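# Fetch loaded utility cart into yellow bay, close door

## Task

Go to the neighbouring room, get the utility cart and bring it into the yellow bay so that each of its four wheels stands inside the taped outline and none touches the tape. The cart's load has to remain on it, with nothing overhanging the cart's edges. After that, close the sliding door completely. Slamming the sliding door while opening or closing it means failure, and so does the robot tipping over or finishing at a lean. Anything that stays in place at the end only because the robot is holding it is not counted as achieved.

## Robot and tools

Robot: a Hello Robot Stretch 3. It has a differential-drive base (0.33 m long, 0.34 m wide), a mast carrying a lift, and a single telescoping arm that reaches out to the robot's right side, ending in a wrist (yaw, pitch, roll) and a two-finger gripper. The base cannot slide sideways, so to carry the gripper forward you drive the base. Spins happen about the point midway between the drive wheels, 0.05 m behind the front edge. With the arm in and the wrist folded, a spin clears a circle of 0.28 m radius; an unfolded level wrist reaches past that circle.

Frames: the base frame has its origin on the floor between the drive wheels, x ahead, y to the left, z up. The odometry frame is where the base frame was when the scene began. hand_pose is reported in the base frame, at the point where closed fingertips meet; with all wrist joints at zero its x points up, y back along the arm toward the mast, z toward the rear.

execute_actions: argument actions is a list holding one action or nothing (empty list = just report state and images). An action may have base, joints, or both, plus optional contact_limits; its motions begin together. base takes exactly one of: translate_m, a relative drive in metres from the base's current spot, forward positive, -1 to 1; or rotate_rad, a relative spin in radians, left (counter-clockwise seen from above) positive, -3.2 to 3.2. Base moves count from the position in the latest state report. joints is a map of absolute targets by name: lift_m 0 to 1.1 (arm height on mast); arm_m 0 to 0.52 (extension); wrist_yaw_rad -1.345 to 4.42 (0 along the arm, positive toward the front, 3.0 folded over the base); wrist_pitch_rad -1.57 to 0.451 (0 level, negative tips fingertips down); wrist_roll_rad -2.911 to 2.911 (0 fingers side by side); gripper_m -0.089 to 0.179 (larger is wider; actual fingertip gap is about 0.007 less when almost shut, 0.025 less when fully open, zero below 0.007); head_pan_rad -3.953 to 1.73 (0 ahead, positive left, -1.57 looks along the arm); head_tilt_rad -1.53 to 0.419 (negative looks down). Joints omitted may keep pushing toward earlier targets without the status showing it. contact_limits accepts only arm_m: a motor_effort percentage (1 to 100) at which the arm motion halts with contact_stop; smaller is softer, too small halts immediately. cameras picks images: head_camera, nav_camera, wrist_camera or all; omitted/null/all gives every camera, [] gives none; the pictures line lists image order. Bad keys or out-of-range values reject the whole call with no motion. If a result reports a stop, later motion calls in that same reply are skipped.

wait: seconds (0 to 10); commands nothing, returns the same report as an empty action. zoom_image: camera plus region [x0, y0, x1, y1] in pixels of that camera's latest full image, top-left origin, at most 504 by 504. finished_scene: scene, the current scene's number; ends it irreversibly once the last command has been held, and the result tells whether the goal was met and gives the next task.

Result lines: base_status and joint_status tell how each motion ended: done (for the base, the wheels turned the commanded amount even if slipping), off_target (stopped short, may still push), contact_stop, time_out, torque_fault (old target dropped). on_its_own covers uncommanded parts; held at there is a target, not a position. joint_positions gives current values. motor_effort is percent of max, positive toward higher values, with the bracketed number the peak during the last action; readings carry fixed bias plus noise, and positive wheel effort drives forward. lidar_m: 12 distances in metres from the base origin, 30-degree sectors, first straight ahead then counter-clockwise (4th left, 7th behind, 10th right), - for nothing; the scan plane is 0.17 m above the floor, range 0.15 to 12 m, misses clear objects, thin legs and the robot, and the mast and a low lift block parts of sectors 5, 6, 9, 10. wrist_depth_mm (45 to 1000) and head_depth_mm (280 to 4000, image sideways) are 7x7 grids of median depth from top left. base_odometry integrates wheel turns, so slip looks like motion; heading -3.142 to 3.142, left positive. turned_by_wheels and turned_by_imu give turning since the previous result. base_tilt in degrees, forward and right positive, with a constant bias up to about 4.

Speed: the base is fast (0.30 m/s, 1.9 rad/s) only when stowed: lift_m under 0.30, arm_m under 0.03, wrist_yaw_rad over 2.54; otherwise 0.10 m/s and 0.63 rad/s.

Gripping: command gripper_m below the object's width to hold, smaller squeezes harder; to let go, go at least 0.02 above where contact occurred. Readings don't prove a grasp; an overloaded grip may ease off and slip.

Stops and hazards: the arm and lift stop and go slack when pushing firmly; a slack lift may sag under load or be pushed up. The base, wrist and head have no contact stop and will keep pushing. Wrist servos shut off for 10 s after prolonged strain (torque_fault). Fold or unfold the wrist only with lift_m 0.32 to 0.95, wrist_pitch_rad -0.4 and roll near 0; after folding the lift may drop to 0.25. With yaw below -0.4 keep pitch at -0.5 or lower. Pushing on something rigid with the gripper higher than about 0.45 m, pushing again after a contact_stop, driving while gripping or pushing something fixed, or snagging furniture (especially reversing) can tip the robot; back out in small steps, release, and lower lift_m to about 0.2 if still leaning. Move the door gently, keep the cart's load on board, and avoid drops and hard impacts. Loose objects may occasionally be nudged by outside forces.

Each tool is called after "Request:" by a JSON object that holds its "op" and its "data".

## Session

Request:
{"op": "execute_actions", "data": {"actions": []}}

Scene clock: 0.00 s.
base_odometry: x=+0.000 y=+0.000 heading=+0.000 (m, m, rad; odometry frame)
turned_by_wheels: +0.000 (rad since the last result)
turned_by_imu: +0.000 (rad since the last result)
base_tilt: forward=-2.3 right=+2.3 (deg)
lidar_m: 1.33 1.28 1.08 1.08 1.22 2.00 2.09 1.06 0.96 0.95 1.07 1.34
head_depth_mm: 1200 1194 1195 1210 1221 1216 1220 / 1225 1225 1212 1236 1241 1247 1254 / 1260 1267 1242 1262 1278 1281 1288 / 1299 1303 1292 1298 1317 1319 1332 / 1333 1342 1322 1341 1355 1356 1360 / 1371 1376 1385 1378 1392 1384 1401 / 1413 1423 1434 1438 1430 1436 1445
base_status: not commanded
joint_positions: lift_m=+0.522 arm_m=+0.002 wrist_yaw_rad=+3.058 wrist_pitch_rad=-0.575 wrist_roll_rad=+0.013 gripper_m=+0.037 head_pan_rad=+0.009 head_tilt_rad=+0.007
joint_status: not commanded
motor_effort: left_wheel=+0 right_wheel=+0 lift_m=+21 arm_m=+0 wrist_yaw_rad=+0 wrist_pitch_rad=+8 wrist_roll_rad=+0 gripper_m=+0 head_pan_rad=+0 head_tilt_rad=+3 (%)
hand_pose: x=-0.0044 y=+0.0545 z=+0.5012 quat_wxyz=(+0.230, +0.690, +0.171, +0.665) (m; base frame)
wrist_depth_mm: - - - - - - - / - - - - - - - / - - - - - 994 968 / 933 913 881 886 860 850 831 / 804 805 774 755 756 740 731 / 712 694 708 674 658 666 644 / 632 626 - - 600 586 581
pictures: head_camera (sideways: a quarter turn clockwise sets it upright), nav_camera (sideways: a quarter turn counterclockwise sets it upright), wrist_camera
Images, in order (width x height): head_camera 896x504, nav_camera 672x504, wrist_camera 644x364.

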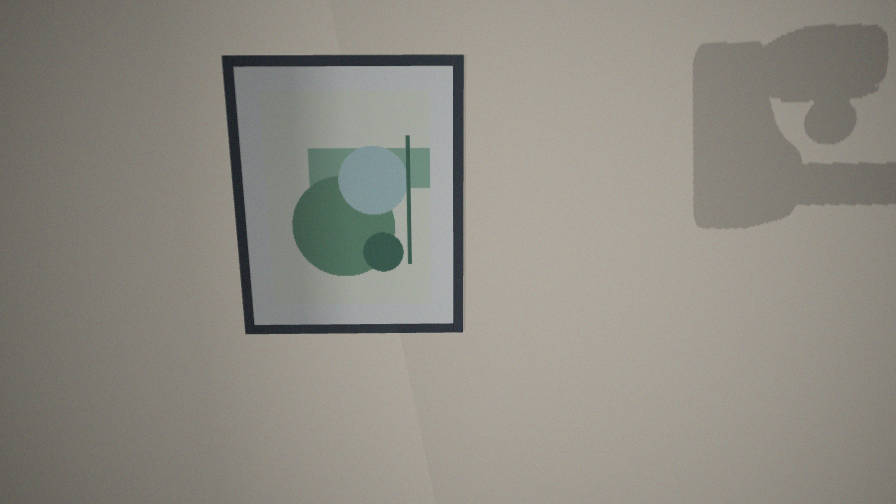

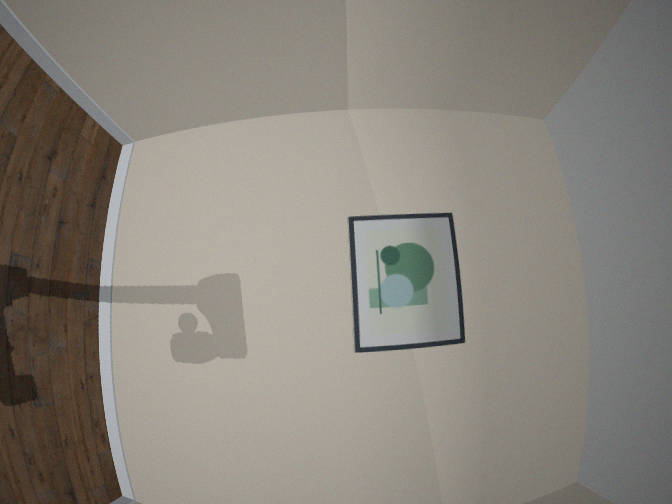

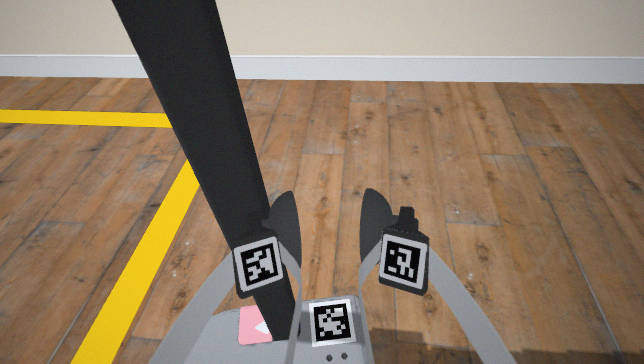

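Request:
{"op": "execute_actions", "data": {"actions": [{"joints":{"head_pan_rad":1.57,"head_tilt_rad":-0.5}}], "cameras": ["head_camera","nav_camera"]}}

Request:
{"op": "execute_actions", "data": {"actions": [{"joints":{"head_pan_rad":-3.14,"head_tilt_rad":-0.5}}], "cameras": ["head_camera","nav_camera"]}}

Request:
{"op": "execute_actions", "data": {"actions": [{"joints":{"head_pan_rad":-1.57,"head_tilt_rad":-0.5}}], "cameras": ["head_camera","nav_camera"]}}

Scene clock: 4.43 s.
base_odometry: x=+0.000 y=+0.000 heading=+0.000 (m, m, rad; odometry frame)
turned_by_wheels: +0.000 (rad since the last result)
turned_by_imu: +0.000 (rad since the last result)
base_tilt: forward=-2.3 right=+2.3 (deg)
lidar_m: 1.33 1.28 1.08 1.07 1.21 2.00 2.10 1.07 0.95 0.95 1.08 1.33
head_depth_mm: 840 914 1001 1099 1236 1386 1270 / 863 938 1027 1133 1270 1412 1277 / 881 961 1049 1162 1313 1457 1282 / 901 984 1079 1200 1351 1488 1273 / 924 1003 1113 1238 1396 1504 1284 / 937 1034 1141 1267 1433 1545 1286 / 969 1052 1168 1311 1500 1571 1322
base_status: not commanded
joint_positions: lift_m=+0.522 arm_m=+0.002 wrist_yaw_rad=+3.058 wrist_pitch_rad=-0.575 wrist_roll_rad=+0.013 gripper_m=+0.037 head_pan_rad=+1.563 head_tilt_rad=-0.493
joint_status: all done
motor_effort: left_wheel=+0(0) right_wheel=+0(0) lift_m=+21(21) arm_m=+1(0) wrist_yaw_rad=+0(0) wrist_pitch_rad=+8(8) wrist_roll_rad=+0(0) gripper_m=+0(1) head_pan_rad=+4(50) head_tilt_rad=-4(36) (%)
hand_pose: x=-0.0044 y=+0.0545 z=+0.5012 quat_wxyz=(+0.230, +0.690, +0.171, +0.665) (m; base frame)
wrist_depth_mm: - - - - - - - / - - - - - - - / - - - - - 980 958 / 929 919 887 880 861 850 827 / 803 787 784 762 753 739 720 / 713 698 702 687 656 657 652 / 629 625 - - 603 590 587
pictures: head_camera (sideways: a quarter turn clockwise sets it upright), nav_camera (sideways: a quarter turn counterclockwise sets it upright)
Images, in order (width x height): head_camera 896x504, nav_camera 672x504.

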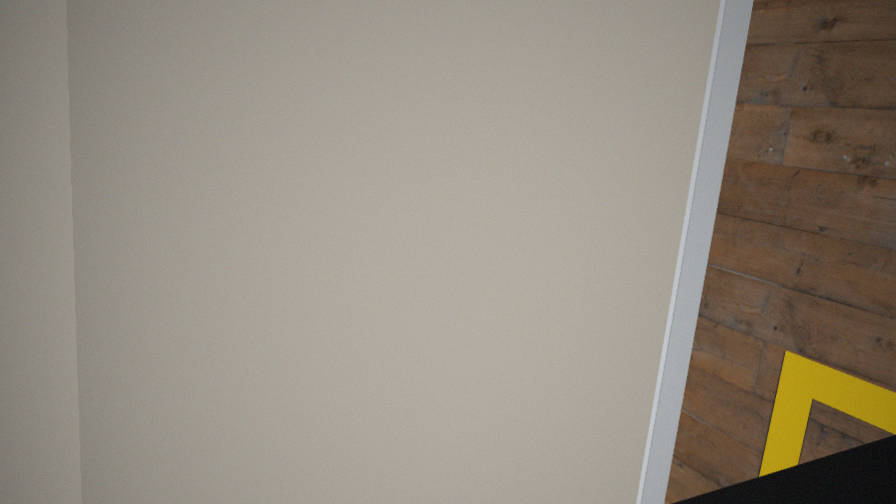

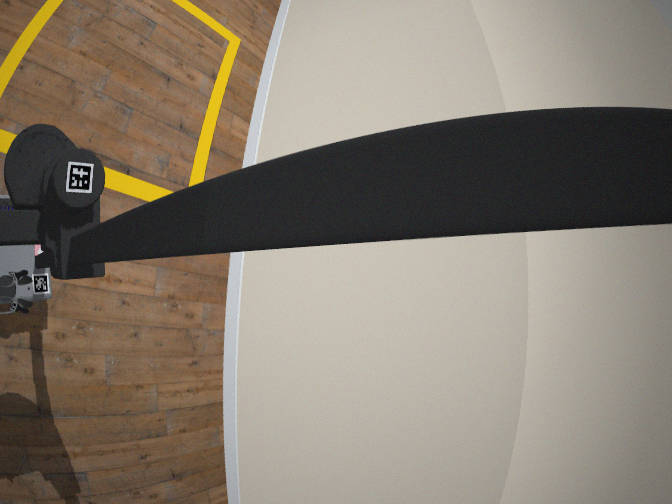

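Scene clock: 7.17 s.
base_odometry: x=+0.000 y=+0.000 heading=+0.000 (m, m, rad; odometry frame)
turned_by_wheels: +0.000 (rad since the last result)
turned_by_imu: +0.000 (rad since the last result)
base_tilt: forward=-2.3 right=+2.4 (deg)
lidar_m: 1.33 1.28 1.08 1.07 1.21 2.00 2.10 1.07 0.95 0.95 1.08 1.34
head_depth_mm: 1965 2106 2302 2441 1905 1533 1266 / 1991 2145 2386 2511 1923 1531 1280 / 2029 2200 2444 2531 1905 1541 1276 / 2093 2290 2513 2610 1949 1543 1283 / 2142 2309 2515 2483 1941 1554 1286 / 1897 1976 2048 2128 1886 1556 1278 / 1548 1486 1545 1619 1680 1564 1289
base_status: not commanded
joint_positions: lift_m=+0.522 arm_m=+0.002 wrist_yaw_rad=+3.058 wrist_pitch_rad=-0.575 wrist_roll_rad=+0.013 gripper_m=+0.037 head_pan_rad=-3.133 head_tilt_rad=-0.494
joint_status: all done
motor_effort: left_wheel=+0(0) right_wheel=-1(2) lift_m=+21(21) arm_m=+1(1) wrist_yaw_rad=+0(0) wrist_pitch_rad=+8(8) wrist_roll_rad=+0(0) gripper_m=+0(0) head_pan_rad=-4(50) head_tilt_rad=-4(7) (%)
hand_pose: x=-0.0044 y=+0.0545 z=+0.5012 quat_wxyz=(+0.230, +0.690, +0.171, +0.665) (m; base frame)
wrist_depth_mm: - - - - - - - / - - - - - - - / - - - - - 984 978 / 938 917 892 880 867 845 842 / 801 794 777 772 755 725 727 / 702 695 705 679 650 655 650 / 624 634 - - 605 588 585
pictures: head_camera (sideways: a quarter turn clockwise sets it upright), nav_camera (sideways: a quarter turn counterclockwise sets it upright)
Images, in order (width x height): head_camera 896x504, nav_camera 672x504.

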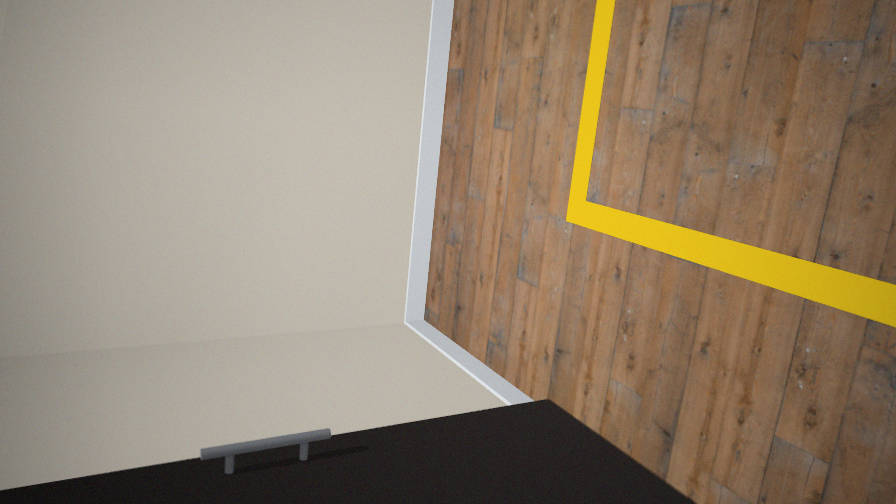

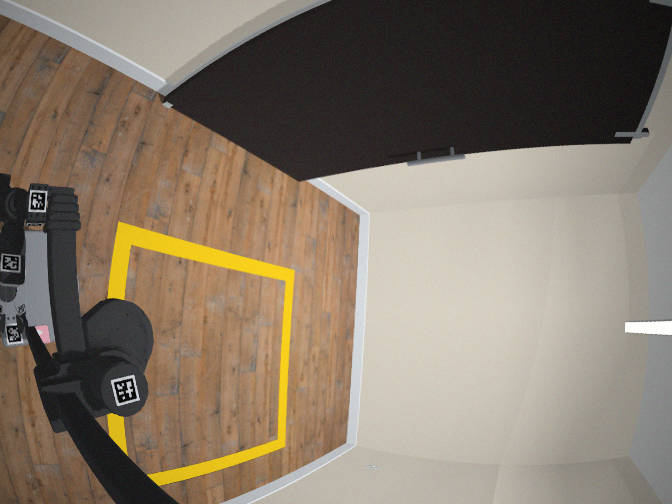

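Scene clock: 8.50 s.
base_odometry: x=+0.000 y=+0.000 heading=+0.000 (m, m, rad; odometry frame)
turned_by_wheels: +0.000 (rad since the last result)
turned_by_imu: +0.000 (rad since the last result)
base_tilt: forward=-2.3 right=+2.3 (deg)
lidar_m: 1.33 1.28 1.08 1.07 1.21 2.01 2.09 1.07 0.96 0.95 1.08 1.34
head_depth_mm: 749 809 885 977 1088 1223 1274 / 763 832 907 1001 1120 1266 1270 / 778 845 933 1030 1157 1308 1273 / 795 869 954 1063 1191 1375 1278 / 813 893 982 1085 1233 1406 1286 / 833 911 1008 1125 1278 1441 1288 / 851 936 1041 1169 1325 1471 1288
base_status: not commanded
joint_positions: lift_m=+0.522 arm_m=+0.002 wrist_yaw_rad=+3.058 wrist_pitch_rad=-0.575 wrist_roll_rad=+0.013 gripper_m=+0.037 head_pan_rad=-1.577 head_tilt_rad=-0.494
joint_status: all done
motor_effort: left_wheel=+0(0) right_wheel=-1(1) lift_m=+21(21) arm_m=+1(1) wrist_yaw_rad=+0(0) wrist_pitch_rad=+8(8) wrist_roll_rad=+0(1) gripper_m=+0(1) head_pan_rad=+4(49) head_tilt_rad=-3(2) (%)
hand_pose: x=-0.0044 y=+0.0545 z=+0.5012 quat_wxyz=(+0.230, +0.690, +0.171, +0.665) (m; base frame)
wrist_depth_mm: - - - - - - - / - - - - - - - / - - - - - 988 950 / 939 931 882 866 865 849 828 / 809 784 784 766 752 739 723 / 704 702 717 683 649 659 648 / 633 627 - - 601 589 579
pictures: head_camera (sideways: a quarter turn clockwise sets it upright), nav_camera (sideways: a quarter turn counterclockwise sets it upright)
Images, in order (width x height): head_camera 896x504, nav_camera 672x504.

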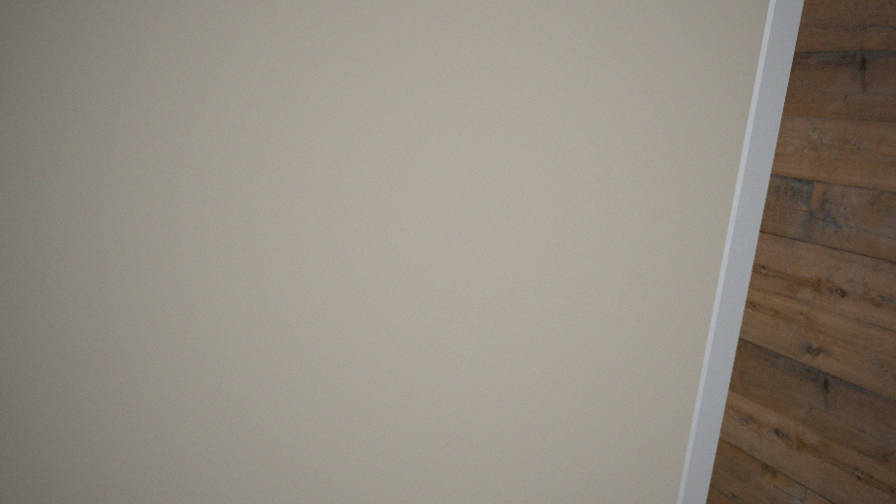

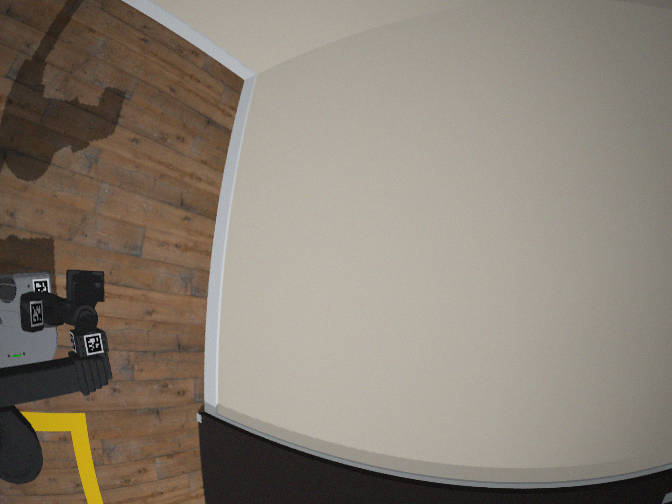

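Request:
{"op": "execute_actions", "data": {"actions": [{"joints":{"head_pan_rad":-2.3,"head_tilt_rad":0.0}}], "cameras": ["head_camera","nav_camera"]}}

Scene clock: 14.37 s.
base_odometry: x=+0.000 y=+0.000 heading=+0.000 (m, m, rad; odometry frame)
turned_by_wheels: +0.000 (rad since the last result)
turned_by_imu: +0.000 (rad since the last result)
base_tilt: forward=-2.4 right=+2.4 (deg)
lidar_m: 1.33 1.28 1.08 1.07 1.21 2.00 2.09 1.07 0.96 0.95 1.07 1.34
head_depth_mm: 1133 1148 1151 1162 1165 1174 1191 / 1067 1072 1075 1088 1095 1103 1110 / 998 1012 1013 1017 1030 1030 1041 / 965 970 977 989 993 994 1005 / 956 959 966 973 978 982 989 / 908 912 918 920 924 931 931 / 867 869 873 879 879 885 888
base_status: not commanded
joint_positions: lift_m=+0.522 arm_m=+0.002 wrist_yaw_rad=+3.058 wrist_pitch_rad=-0.575 wrist_roll_rad=+0.013 gripper_m=+0.037 head_pan_rad=-2.293 head_tilt_rad=-0.014
joint_status: all done
motor_effort: left_wheel=+0(0) right_wheel=+0(0) lift_m=+21(21) arm_m=+1(1) wrist_yaw_rad=-1(0) wrist_pitch_rad=+8(8) wrist_roll_rad=+0(0) gripper_m=+0(0) head_pan_rad=-4(47) head_tilt_rad=+8(41) (%)
hand_pose: x=-0.0044 y=+0.0545 z=+0.5012 quat_wxyz=(+0.230, +0.690, +0.171, +0.665) (m; base frame)
wrist_depth_mm: - - - - - - - / - - - - - - - / - - - - - 993 950 / 942 907 875 882 871 853 825 / 813 794 782 767 757 729 724 / 709 708 713 674 645 661 645 / 631 624 - - 597 587 582
pictures: head_camera (sideways: a quarter turn clockwise sets it upright), nav_camera (sideways: a quarter turn counterclockwise sets it upright)
Images, in order (width x height): head_camera 896x504, nav_camera 672x504.

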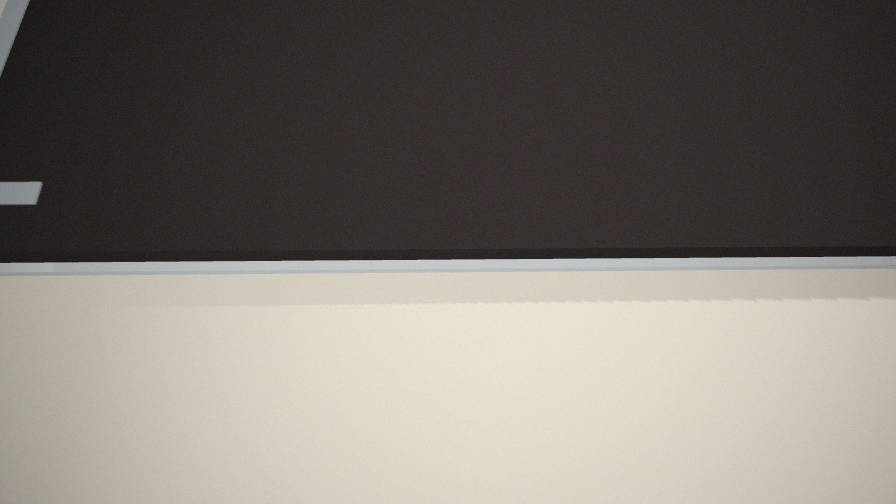

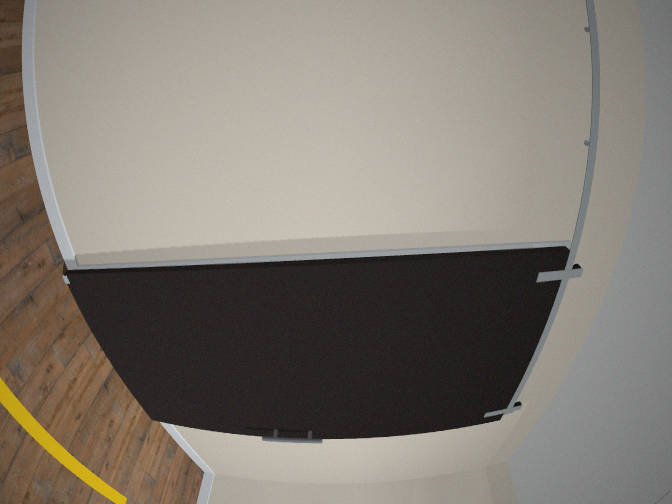

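Request:
{"op": "execute_actions", "data": {"actions": [{"base":{"translate_m":-1.0},"joints":{"head_pan_rad":-2.2,"head_tilt_rad":-0.4,"lift_m":0.8,"wrist_pitch_rad":-0.4,"wrist_roll_rad":0}}]}}

Scene clock: 36.53 s.
base_odometry: x=-1.000 y=+0.000 heading=+0.000 (m, m, rad; odometry frame)
turned_by_wheels: +0.000 (rad since the last result)
turned_by_imu: +0.003 (rad since the last result)
base_tilt: forward=-2.3 right=+2.4 (deg)
lidar_m: 2.31 1.53 1.29 1.29 1.46 1.47 1.47 0.81 0.68 0.68 0.77 1.38
head_depth_mm: 684 751 861 958 1066 1191 1305 / 653 705 763 813 908 1031 1187 / 625 672 726 791 868 960 1074 / 603 642 692 752 820 904 1006 / 578 618 662 719 784 854 938 / 557 594 637 683 741 804 890 / 537 570 609 655 706 765 838
base_status: done
joint_positions: lift_m=+0.799 arm_m=+0.002 wrist_yaw_rad=+3.058 wrist_pitch_rad=-0.418 wrist_roll_rad=+0.004 gripper_m=+0.037 head_pan_rad=-2.207 head_tilt_rad=-0.395
joint_status: all done
motor_effort: left_wheel=+0(4) right_wheel=-1(3) lift_m=+33(36) arm_m=+1(1) wrist_yaw_rad=+0(0) wrist_pitch_rad=+11(13) wrist_roll_rad=-2(1) gripper_m=-1(0) head_pan_rad=+6(16) head_tilt_rad=-3(33) (%)
hand_pose: x=-0.0026 y=+0.0768 z=+0.8118 quat_wxyz=(+0.176, +0.698, +0.118, +0.684) (m; base frame)
wrist_depth_mm: - - - - - - - / - - - - - - - / - - - - - - - / - - - - - - - / - - - - - - - / - - - - - - - / 983 987 961 950 953 932 924
pictures: head_camera (sideways: a quarter turn clockwise sets it upright), nav_camera (sideways: a quarter turn counterclockwise sets it upright), wrist_camera
Images, in order (width x height): head_camera 896x504, nav_camera 672x504, wrist_camera 644x364.

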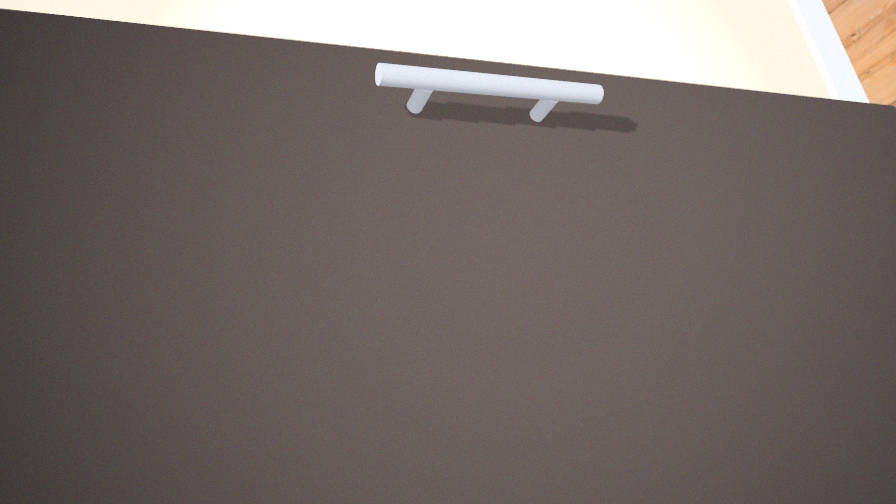

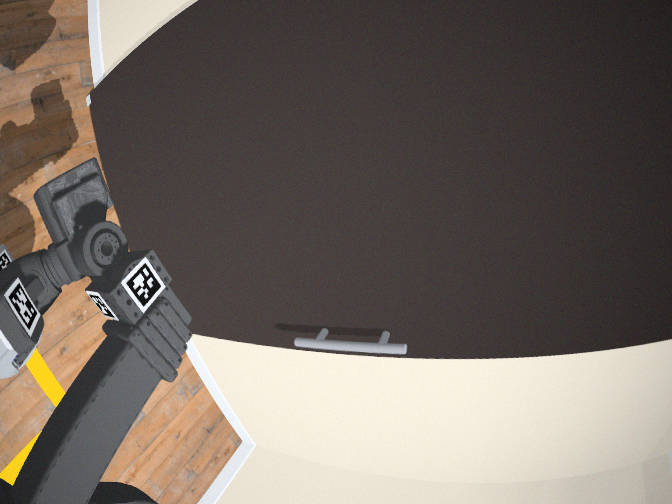

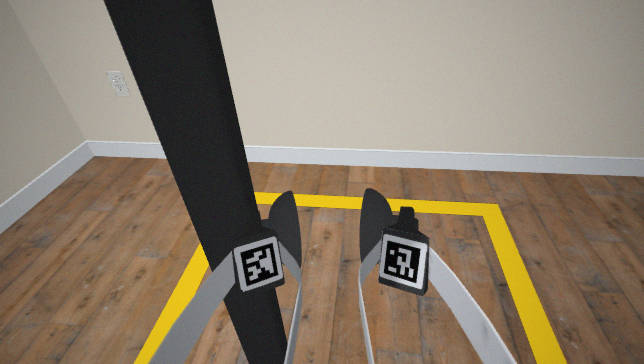

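Request:
{"op": "execute_actions", "data": {"actions": [{"base":{"rotate_rad":-0.21},"joints":{"head_pan_rad":-1.9,"head_tilt_rad":-0.5,"wrist_yaw_rad":0.0,"gripper_m":0.12}}], "cameras": []}}

Request:
{"op": "execute_actions", "data": {"actions": [{"base":{"translate_m":-0.45},"joints":{"wrist_pitch_rad":0.0,"lift_m":0.85,"head_pan_rad":-1.6}}]}}

Scene clock: 55.87 s.
base_odometry: x=-1.000 y=+0.000 heading=-0.210 (m, m, rad; odometry frame)
turned_by_wheels: -0.210 (rad since the last result)
turned_by_imu: -0.210 (rad since the last result)
base_tilt: forward=-2.4 right=+2.4 (deg)
lidar_m: 2.31 1.82 1.33 1.29 1.34 1.51 1.46 1.04 0.71 0.68 0.71 1.06
head_depth_mm: 631 695 759 833 1006 1219 1266 / 611 668 741 823 934 1077 1227 / 593 649 712 791 890 1020 1191 / 575 626 685 760 854 968 1150 / 556 607 665 733 815 923 1022 / 541 587 639 702 783 883 980 / 525 568 621 679 752 838 942
base_status: done
joint_positions: lift_m=+0.799 arm_m=+0.002 wrist_yaw_rad=+0.002 wrist_pitch_rad=-0.418 wrist_roll_rad=+0.002 gripper_m=+0.120 head_pan_rad=-1.907 head_tilt_rad=-0.494
joint_status: all done
motor_effort: left_wheel=+2(6) right_wheel=-2(4) lift_m=+33(33) arm_m=+0(0) wrist_yaw_rad=-3(2) wrist_pitch_rad=+11(11) wrist_roll_rad=-1(2) gripper_m=+0(95) head_pan_rad=+6(32) head_tilt_rad=-4(18) (%)
hand_pose: x=-0.0210 y=-0.3712 z=+0.8119 quat_wxyz=(+0.691, +0.148, -0.692, -0.146) (m; base frame)
wrist_depth_mm: 403 401 399 400 401 401 399 / 442 442 443 440 439 444 437 / 494 493 493 486 489 485 484 / 555 552 553 554 551 553 545 / 681 629 639 626 627 630 642 / 842 712 733 734 729 790 815 / 951 913 888 886 881 873 890
pictures: none
No camera images: the call's "cameras" was empty. Leave "cameras" out to get every camera's image.

Scene clock: 61.73 s.
base_odometry: x=-1.440 y=+0.094 heading=-0.210 (m, m, rad; odometry frame)
turned_by_wheels: +0.000 (rad since the last result)
turned_by_imu: +0.002 (rad since the last result)
base_tilt: forward=-2.4 right=+2.4 (deg)
lidar_m: 2.75 1.82 1.34 1.29 1.34 1.05 1.02 1.04 0.76 0.68 0.71 0.97
head_depth_mm: 590 643 705 785 881 1004 1147 / 575 636 708 785 881 1010 1147 / 540 591 648 711 807 905 - / 541 589 647 706 807 901 1068 / 540 590 649 719 805 938 1073 / 540 588 646 719 807 917 1068 / 539 588 646 718 808 920 1069
base_status: done
joint_positions: lift_m=+0.849 arm_m=+0.002 wrist_yaw_rad=+0.002 wrist_pitch_rad=-0.021 wrist_roll_rad=+0.002 gripper_m=+0.120 head_pan_rad=-1.607 head_tilt_rad=-0.494
joint_status: all done
motor_effort: left_wheel=+1(2) right_wheel=-3(5) lift_m=+33(33) arm_m=+1(1) wrist_yaw_rad=-2(3) wrist_pitch_rad=+13(14) wrist_roll_rad=-1(1) gripper_m=+0(1) head_pan_rad=+5(31) head_tilt_rad=-4(4) (%)
hand_pose: x=-0.0210 y=-0.4025 z=+0.9584 quat_wxyz=(+0.707, +0.009, -0.708, -0.007) (m; base frame)
wrist_depth_mm: 406 404 402 397 442 449 444 / 422 417 414 417 455 462 460 / 441 442 433 430 475 483 481 / 456 453 454 452 504 504 504 / 478 478 478 468 522 523 522 / 502 505 498 490 549 562 543 / 531 526 524 521 583 583 580
pictures: head_camera (sideways: a quarter turn clockwise sets it upright), nav_camera (sideways: a quarter turn counterclockwise sets it upright), wrist_camera
Images, in order (width x height): head_camera 896x504, nav_camera 672x504, wrist_camera 644x364.

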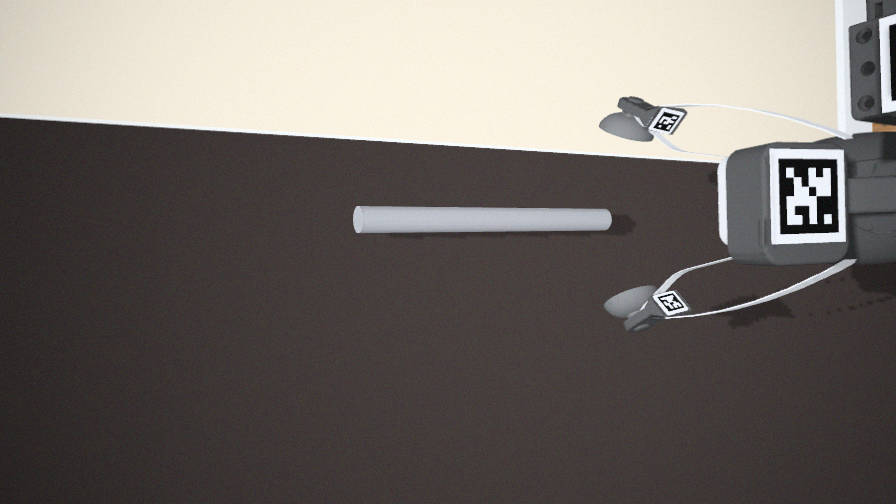

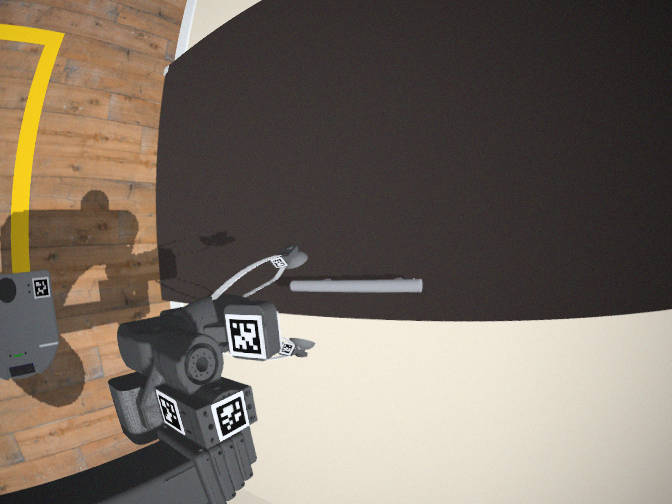

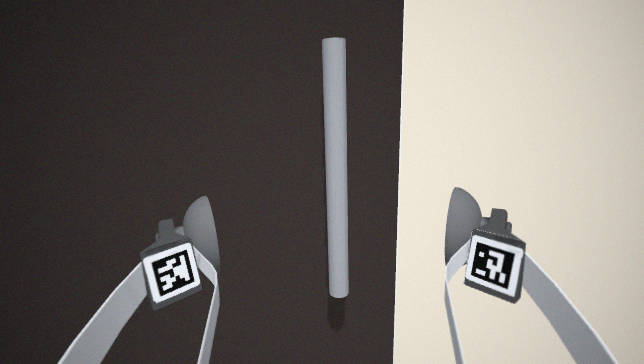

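Request:
{"op": "execute_actions", "data": {"actions": [{"joints":{"arm_m":0.17,"head_tilt_rad":-0.6},"contact_limits":{"arm_m":15}}]}}

Scene clock: 69.03 s.
base_odometry: x=-1.440 y=+0.094 heading=-0.210 (m, m, rad; odometry frame)
turned_by_wheels: +0.000 (rad since the last result)
turned_by_imu: +0.001 (rad since the last result)
base_tilt: forward=-2.4 right=+2.4 (deg)
lidar_m: 2.76 1.82 1.34 1.29 1.34 1.05 1.02 1.04 0.76 0.68 0.71 0.98
head_depth_mm: 592 657 736 827 - - 1179 / 581 643 735 817 - 1197 1204 / 543 603 662 736 - 1117 1193 / 542 601 662 738 907 1081 1194 / 542 600 673 764 886 1049 1194 / 542 600 670 761 881 1051 1195 / 541 598 673 759 885 1054 1200
base_status: not commanded
joint_positions: lift_m=+0.849 arm_m=+0.170 wrist_yaw_rad=+0.001 wrist_pitch_rad=-0.021 wrist_roll_rad=+0.002 gripper_m=+0.120 head_pan_rad=-1.607 head_tilt_rad=-0.592
joint_status: all done
motor_effort: left_wheel=+1(1) right_wheel=-2(2) lift_m=+33(33) arm_m=+4(5) wrist_yaw_rad=-2(2) wrist_pitch_rad=+13(13) wrist_roll_rad=-1(1) gripper_m=+0(0) head_pan_rad=+4(5) head_tilt_rad=-4(18) (%)
contact_limits: arm_m 15 (drawing in: default 24, maximum 40; extending or still: default 35, maximum 56)
hand_pose: x=-0.0212 y=-0.5704 z=+0.9585 quat_wxyz=(+0.707, +0.008, -0.708, -0.007) (m; base frame)
wrist_depth_mm: 246 247 244 186 243 293 292 / 256 256 254 195 253 305 303 / 266 267 265 259 263 318 315 / 280 277 276 270 274 330 329 / 292 289 288 283 287 345 343 / 307 303 302 296 302 369 360 / 321 320 320 310 319 380 378
pictures: head_camera (sideways: a quarter turn clockwise sets it upright), nav_camera (sideways: a quarter turn counterclockwise sets it upright), wrist_camera
Images, in order (width x height): head_camera 896x504, nav_camera 672x504, wrist_camera 644x364.

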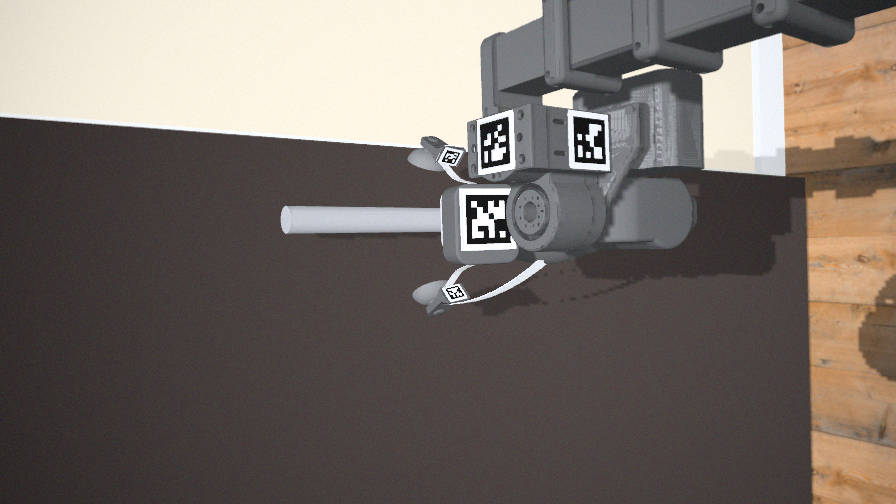

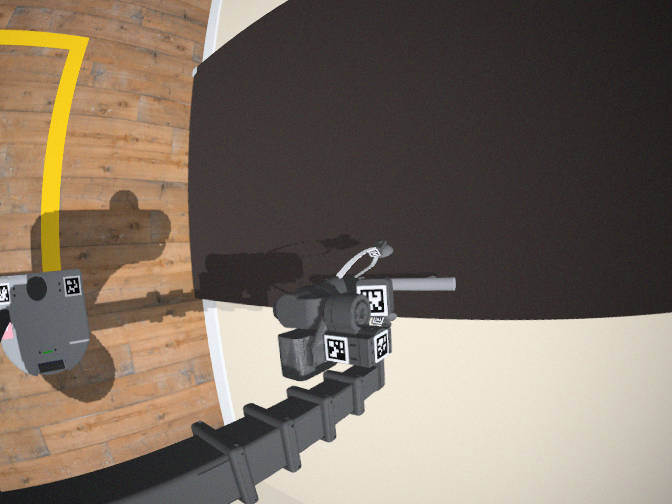

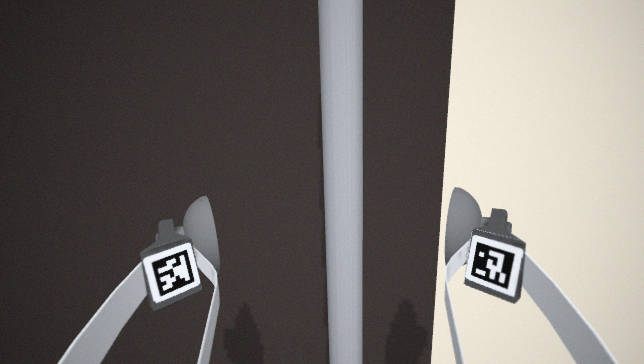

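Request:
{"op": "execute_actions", "data": {"actions": [{"joints":{"arm_m":0.215},"contact_limits":{"arm_m":15}}], "cameras": ["wrist_camera","head_camera"]}}

Request:
{"op": "execute_actions", "data": {"actions": [{"joints":{"gripper_m":0.0}}], "cameras": ["wrist_camera","head_camera"]}}

Scene clock: 75.97 s.
base_odometry: x=-1.440 y=+0.094 heading=-0.210 (m, m, rad; odometry frame)
turned_by_wheels: +0.000 (rad since the last result)
turned_by_imu: +0.000 (rad since the last result)
base_tilt: forward=-2.3 right=+2.4 (deg)
lidar_m: 2.76 1.82 1.34 1.29 1.34 1.05 1.02 1.04 0.76 0.68 0.71 0.98
head_depth_mm: 593 654 733 823 - - 1179 / 584 647 735 805 - 1152 1213 / 543 601 662 - - 1084 1187 / 542 601 660 748 897 1054 1187 / 541 599 671 765 884 1049 1191 / 541 600 671 763 886 1054 1198 / 540 600 670 761 884 1052 1199
base_status: not commanded
joint_positions: lift_m=+0.849 arm_m=+0.215 wrist_yaw_rad=+0.001 wrist_pitch_rad=-0.021 wrist_roll_rad=+0.002 gripper_m=+0.120 head_pan_rad=-1.607 head_tilt_rad=-0.592
joint_status: all done
motor_effort: left_wheel=+1(1) right_wheel=-2(3) lift_m=+33(33) arm_m=+3(6) wrist_yaw_rad=-1(1) wrist_pitch_rad=+13(13) wrist_roll_rad=-1(1) gripper_m=+1(1) head_pan_rad=+5(5) head_tilt_rad=-4(5) (%)
contact_limits: arm_m 15 (drawing in: default 24, maximum 40; extending or still: default 35, maximum 56)
hand_pose: x=-0.0212 y=-0.6154 z=+0.9585 quat_wxyz=(+0.707, +0.008, -0.708, -0.007) (m; base frame)
wrist_depth_mm: 205 203 203 143 201 250 252 / 213 212 211 149 208 261 260 / 222 221 219 158 217 272 272 / 231 229 229 224 227 284 283 / 242 242 239 234 237 295 295 / 254 251 251 245 249 315 309 / 268 265 264 258 261 325 323
pictures: head_camera (sideways: a quarter turn clockwise sets it upright), wrist_camera
Images, in order (width x height): head_camera 896x504, wrist_camera 644x364.

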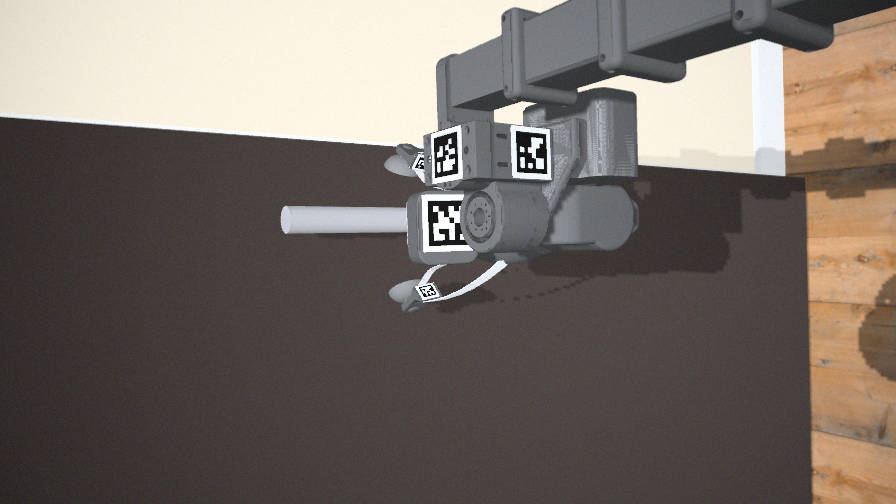

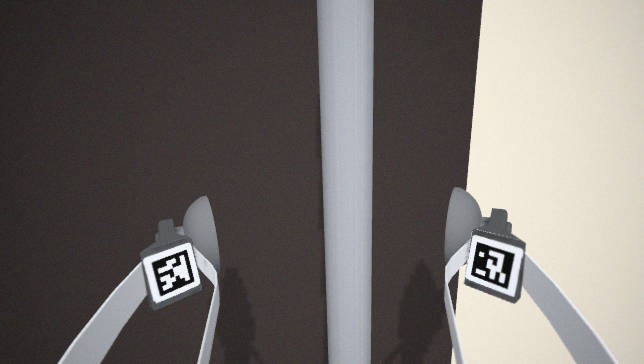

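Scene clock: 77.67 s.
base_odometry: x=-1.440 y=+0.094 heading=-0.210 (m, m, rad; odometry frame)
turned_by_wheels: +0.000 (rad since the last result)
turned_by_imu: +0.000 (rad since the last result)
base_tilt: forward=-2.4 right=+2.4 (deg)
lidar_m: 2.75 1.82 1.34 1.29 1.35 1.05 1.02 1.03 0.76 0.68 0.71 0.97
head_depth_mm: 591 656 736 821 - - 1173 / 584 645 735 806 - 1147 1210 / 543 601 662 - - 1085 1181 / 542 600 663 758 894 1056 1188 / 542 599 672 763 885 1049 1193 / 541 599 669 759 887 1050 1193 / 542 599 670 762 883 1050 1195
base_status: not commanded
joint_positions: lift_m=+0.849 arm_m=+0.215 wrist_yaw_rad=-0.019 wrist_pitch_rad=-0.021 wrist_roll_rad=+0.002 gripper_m=+0.001 head_pan_rad=-1.607 head_tilt_rad=-0.592
joint_status: all done
on_its_own: wrist_yaw_rad is at rest, and its effort (+25) is outside its rest range (-12 to +12)
motor_effort: left_wheel=-2(2) right_wheel=+5(5) lift_m=+33(33) arm_m=+4(3) wrist_yaw_rad=+25(25) wrist_pitch_rad=+13(13) wrist_roll_rad=-1(2) gripper_m=-14(97) head_pan_rad=+4(5) head_tilt_rad=-5(5) (%)
hand_pose: x=-0.0263 y=-0.6153 z=+0.9584 quat_wxyz=(+0.706, +0.001, -0.708, -0.015) (m; base frame)
wrist_depth_mm: 201 201 202 142 203 255 255 / 210 208 210 149 210 264 266 / 218 218 218 157 219 276 277 / 228 228 228 192 229 288 287 / 238 238 238 164 239 300 302 / 250 249 250 175 253 314 315 / 262 260 263 257 262 333 331
pictures: head_camera (sideways: a quarter turn clockwise sets it upright), wrist_camera
Images, in order (width x height): head_camera 896x504, wrist_camera 644x364.

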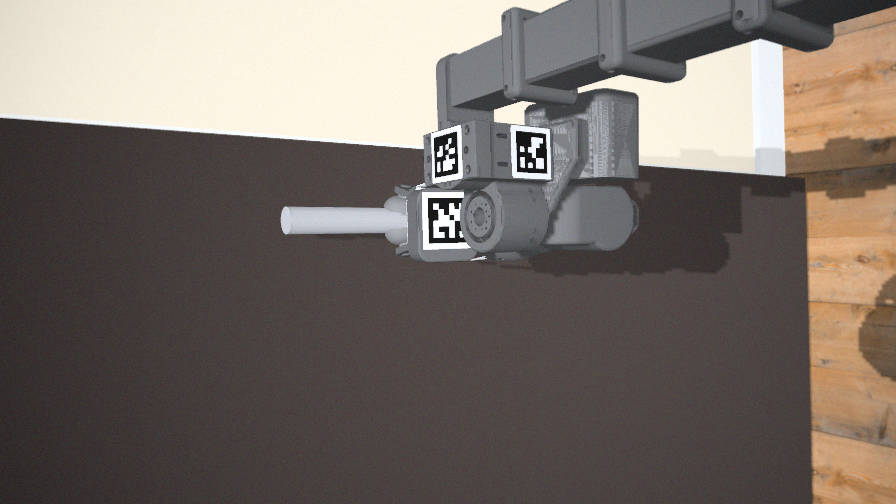

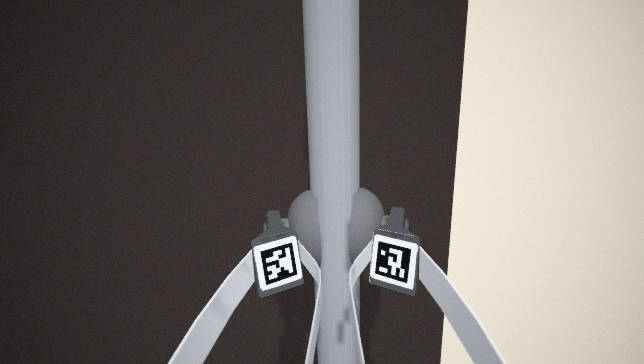

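Request:
{"op": "execute_actions", "data": {"actions": [{"base":{"translate_m":0.1}}], "cameras": ["wrist_camera","nav_camera"]}}

Scene clock: 83.37 s.
base_odometry: x=-1.342 y=+0.073 heading=-0.210 (m, m, rad; odometry frame)
turned_by_wheels: +0.001 (rad since the last result)
turned_by_imu: -0.009 (rad since the last result)
base_tilt: forward=-2.4 right=+2.4 (deg)
lidar_m: 2.65 1.84 1.34 1.29 1.34 1.15 1.11 1.05 0.75 0.68 0.70 0.97
head_depth_mm: 584 656 733 822 - - 1176 / 664 683 749 807 - 1152 1208 / 544 612 685 745 - 1155 1208 / 542 601 652 757 905 1056 1191 / 541 600 670 764 882 1051 1194 / 541 598 671 764 881 1042 1192 / 539 597 668 760 882 1043 1198
base_status: done
joint_positions: lift_m=+0.849 arm_m=+0.215 wrist_yaw_rad=+0.033 wrist_pitch_rad=-0.022 wrist_roll_rad=+0.002 gripper_m=+0.001 head_pan_rad=-1.607 head_tilt_rad=-0.592
joint_status: not commanded
on_its_own: wrist_yaw_rad is at rest, and its effort (-42) is outside its rest range (-12 to +12)
motor_effort: left_wheel=+6(10) right_wheel=-12(24) lift_m=+33(33) arm_m=+3(4) wrist_yaw_rad=-42(89) wrist_pitch_rad=+14(13) wrist_roll_rad=-1(1) gripper_m=-15(21) head_pan_rad=+5(4) head_tilt_rad=-4(4) (%)
hand_pose: x=-0.0131 y=-0.6153 z=+0.9583 quat_wxyz=(+0.707, +0.019, -0.707, +0.004) (m; base frame)
wrist_depth_mm: 209 208 205 142 201 273 236 / 217 216 213 148 207 273 247 / 227 224 222 157 216 275 259 / 238 234 231 161 228 281 272 / 249 246 242 163 236 288 288 / 260 258 255 183 251 298 301 / 273 271 267 190 261 311 316
pictures: nav_camera (sideways: a quarter turn counterclockwise sets it upright), wrist_camera
Images, in order (width x height): nav_camera 672x504, wrist_camera 644x364.

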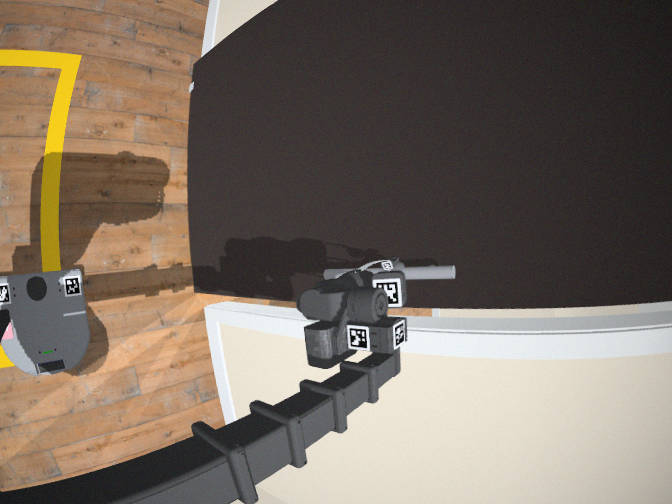

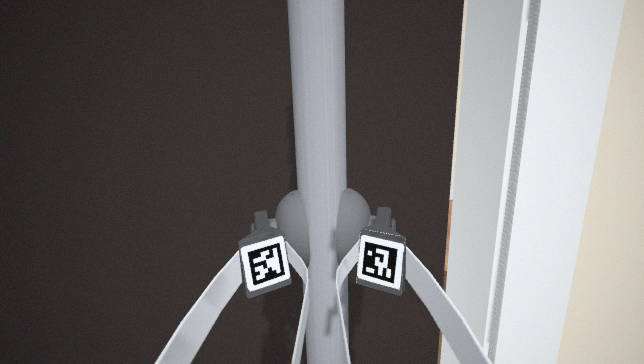

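Request:
{"op": "execute_actions", "data": {"actions": [{"base":{"translate_m":0.3}}], "cameras": ["wrist_camera","nav_camera"]}}

Scene clock: 91.57 s.
base_odometry: x=-1.049 y=+0.010 heading=-0.210 (m, m, rad; odometry frame)
turned_by_wheels: +0.000 (rad since the last result)
turned_by_imu: -0.073 (rad since the last result)
base_tilt: forward=-2.3 right=+2.3 (deg)
lidar_m: 2.20 2.00 1.38 1.30 1.33 1.49 1.40 1.12 0.85 0.67 0.68 0.89
head_depth_mm: 2929 3197 3019 2281 - - 1174 / 2966 3304 3009 2364 - 1409 1206 / 544 602 665 - - 1120 1190 / 538 596 655 750 884 1041 1192 / 535 590 658 749 866 1024 1170 / 527 586 653 741 850 1008 1170 / 524 579 645 731 840 992 1165
base_status: done
joint_positions: lift_m=+0.849 arm_m=+0.215 wrist_yaw_rad=-0.029 wrist_pitch_rad=-0.024 wrist_roll_rad=+0.002 gripper_m=+0.001 head_pan_rad=-1.607 head_tilt_rad=-0.593
joint_status: not commanded
on_its_own: wrist_yaw_rad is at rest, and its effort (+18) is outside its rest range (-12 to +12)
motor_effort: left_wheel=-2(12) right_wheel=+4(25) lift_m=+33(33) arm_m=+6(7) wrist_yaw_rad=+18(92) wrist_pitch_rad=+15(15) wrist_roll_rad=-1(1) gripper_m=-16(21) head_pan_rad=+5(4) head_tilt_rad=-4(4) (%)
hand_pose: x=-0.0289 y=-0.6150 z=+0.9578 quat_wxyz=(+0.706, -0.002, -0.708, -0.019) (m; base frame)
wrist_depth_mm: 186 190 195 139 205 - - / 194 198 201 145 213 - - / 200 205 211 153 222 - 418 / 209 213 219 158 232 - 424 / 217 222 228 161 - - 426 / 227 231 237 172 257 - 431 / 238 243 251 184 268 - 437
pictures: nav_camera (sideways: a quarter turn counterclockwise sets it upright), wrist_camera
Images, in order (width x height): nav_camera 672x504, wrist_camera 644x364.

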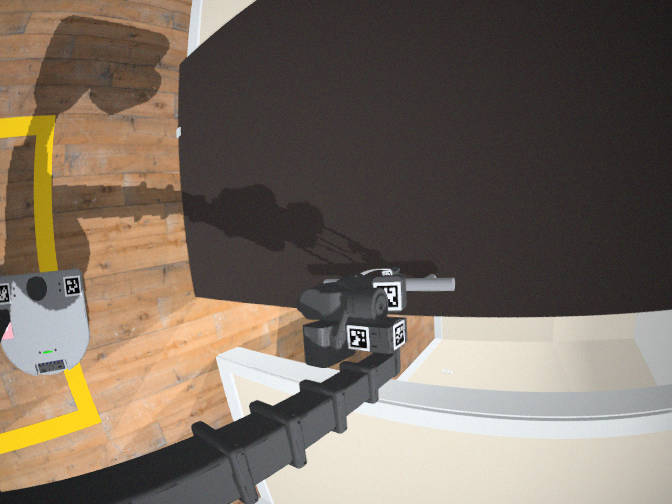

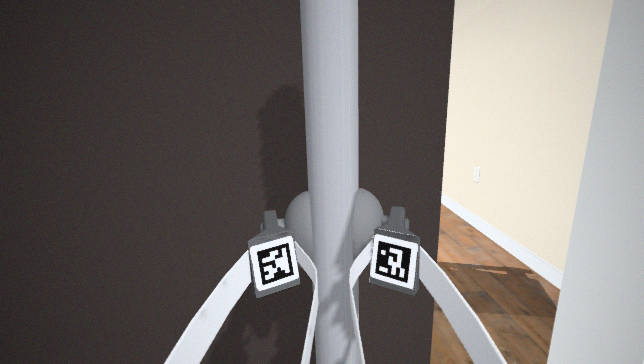

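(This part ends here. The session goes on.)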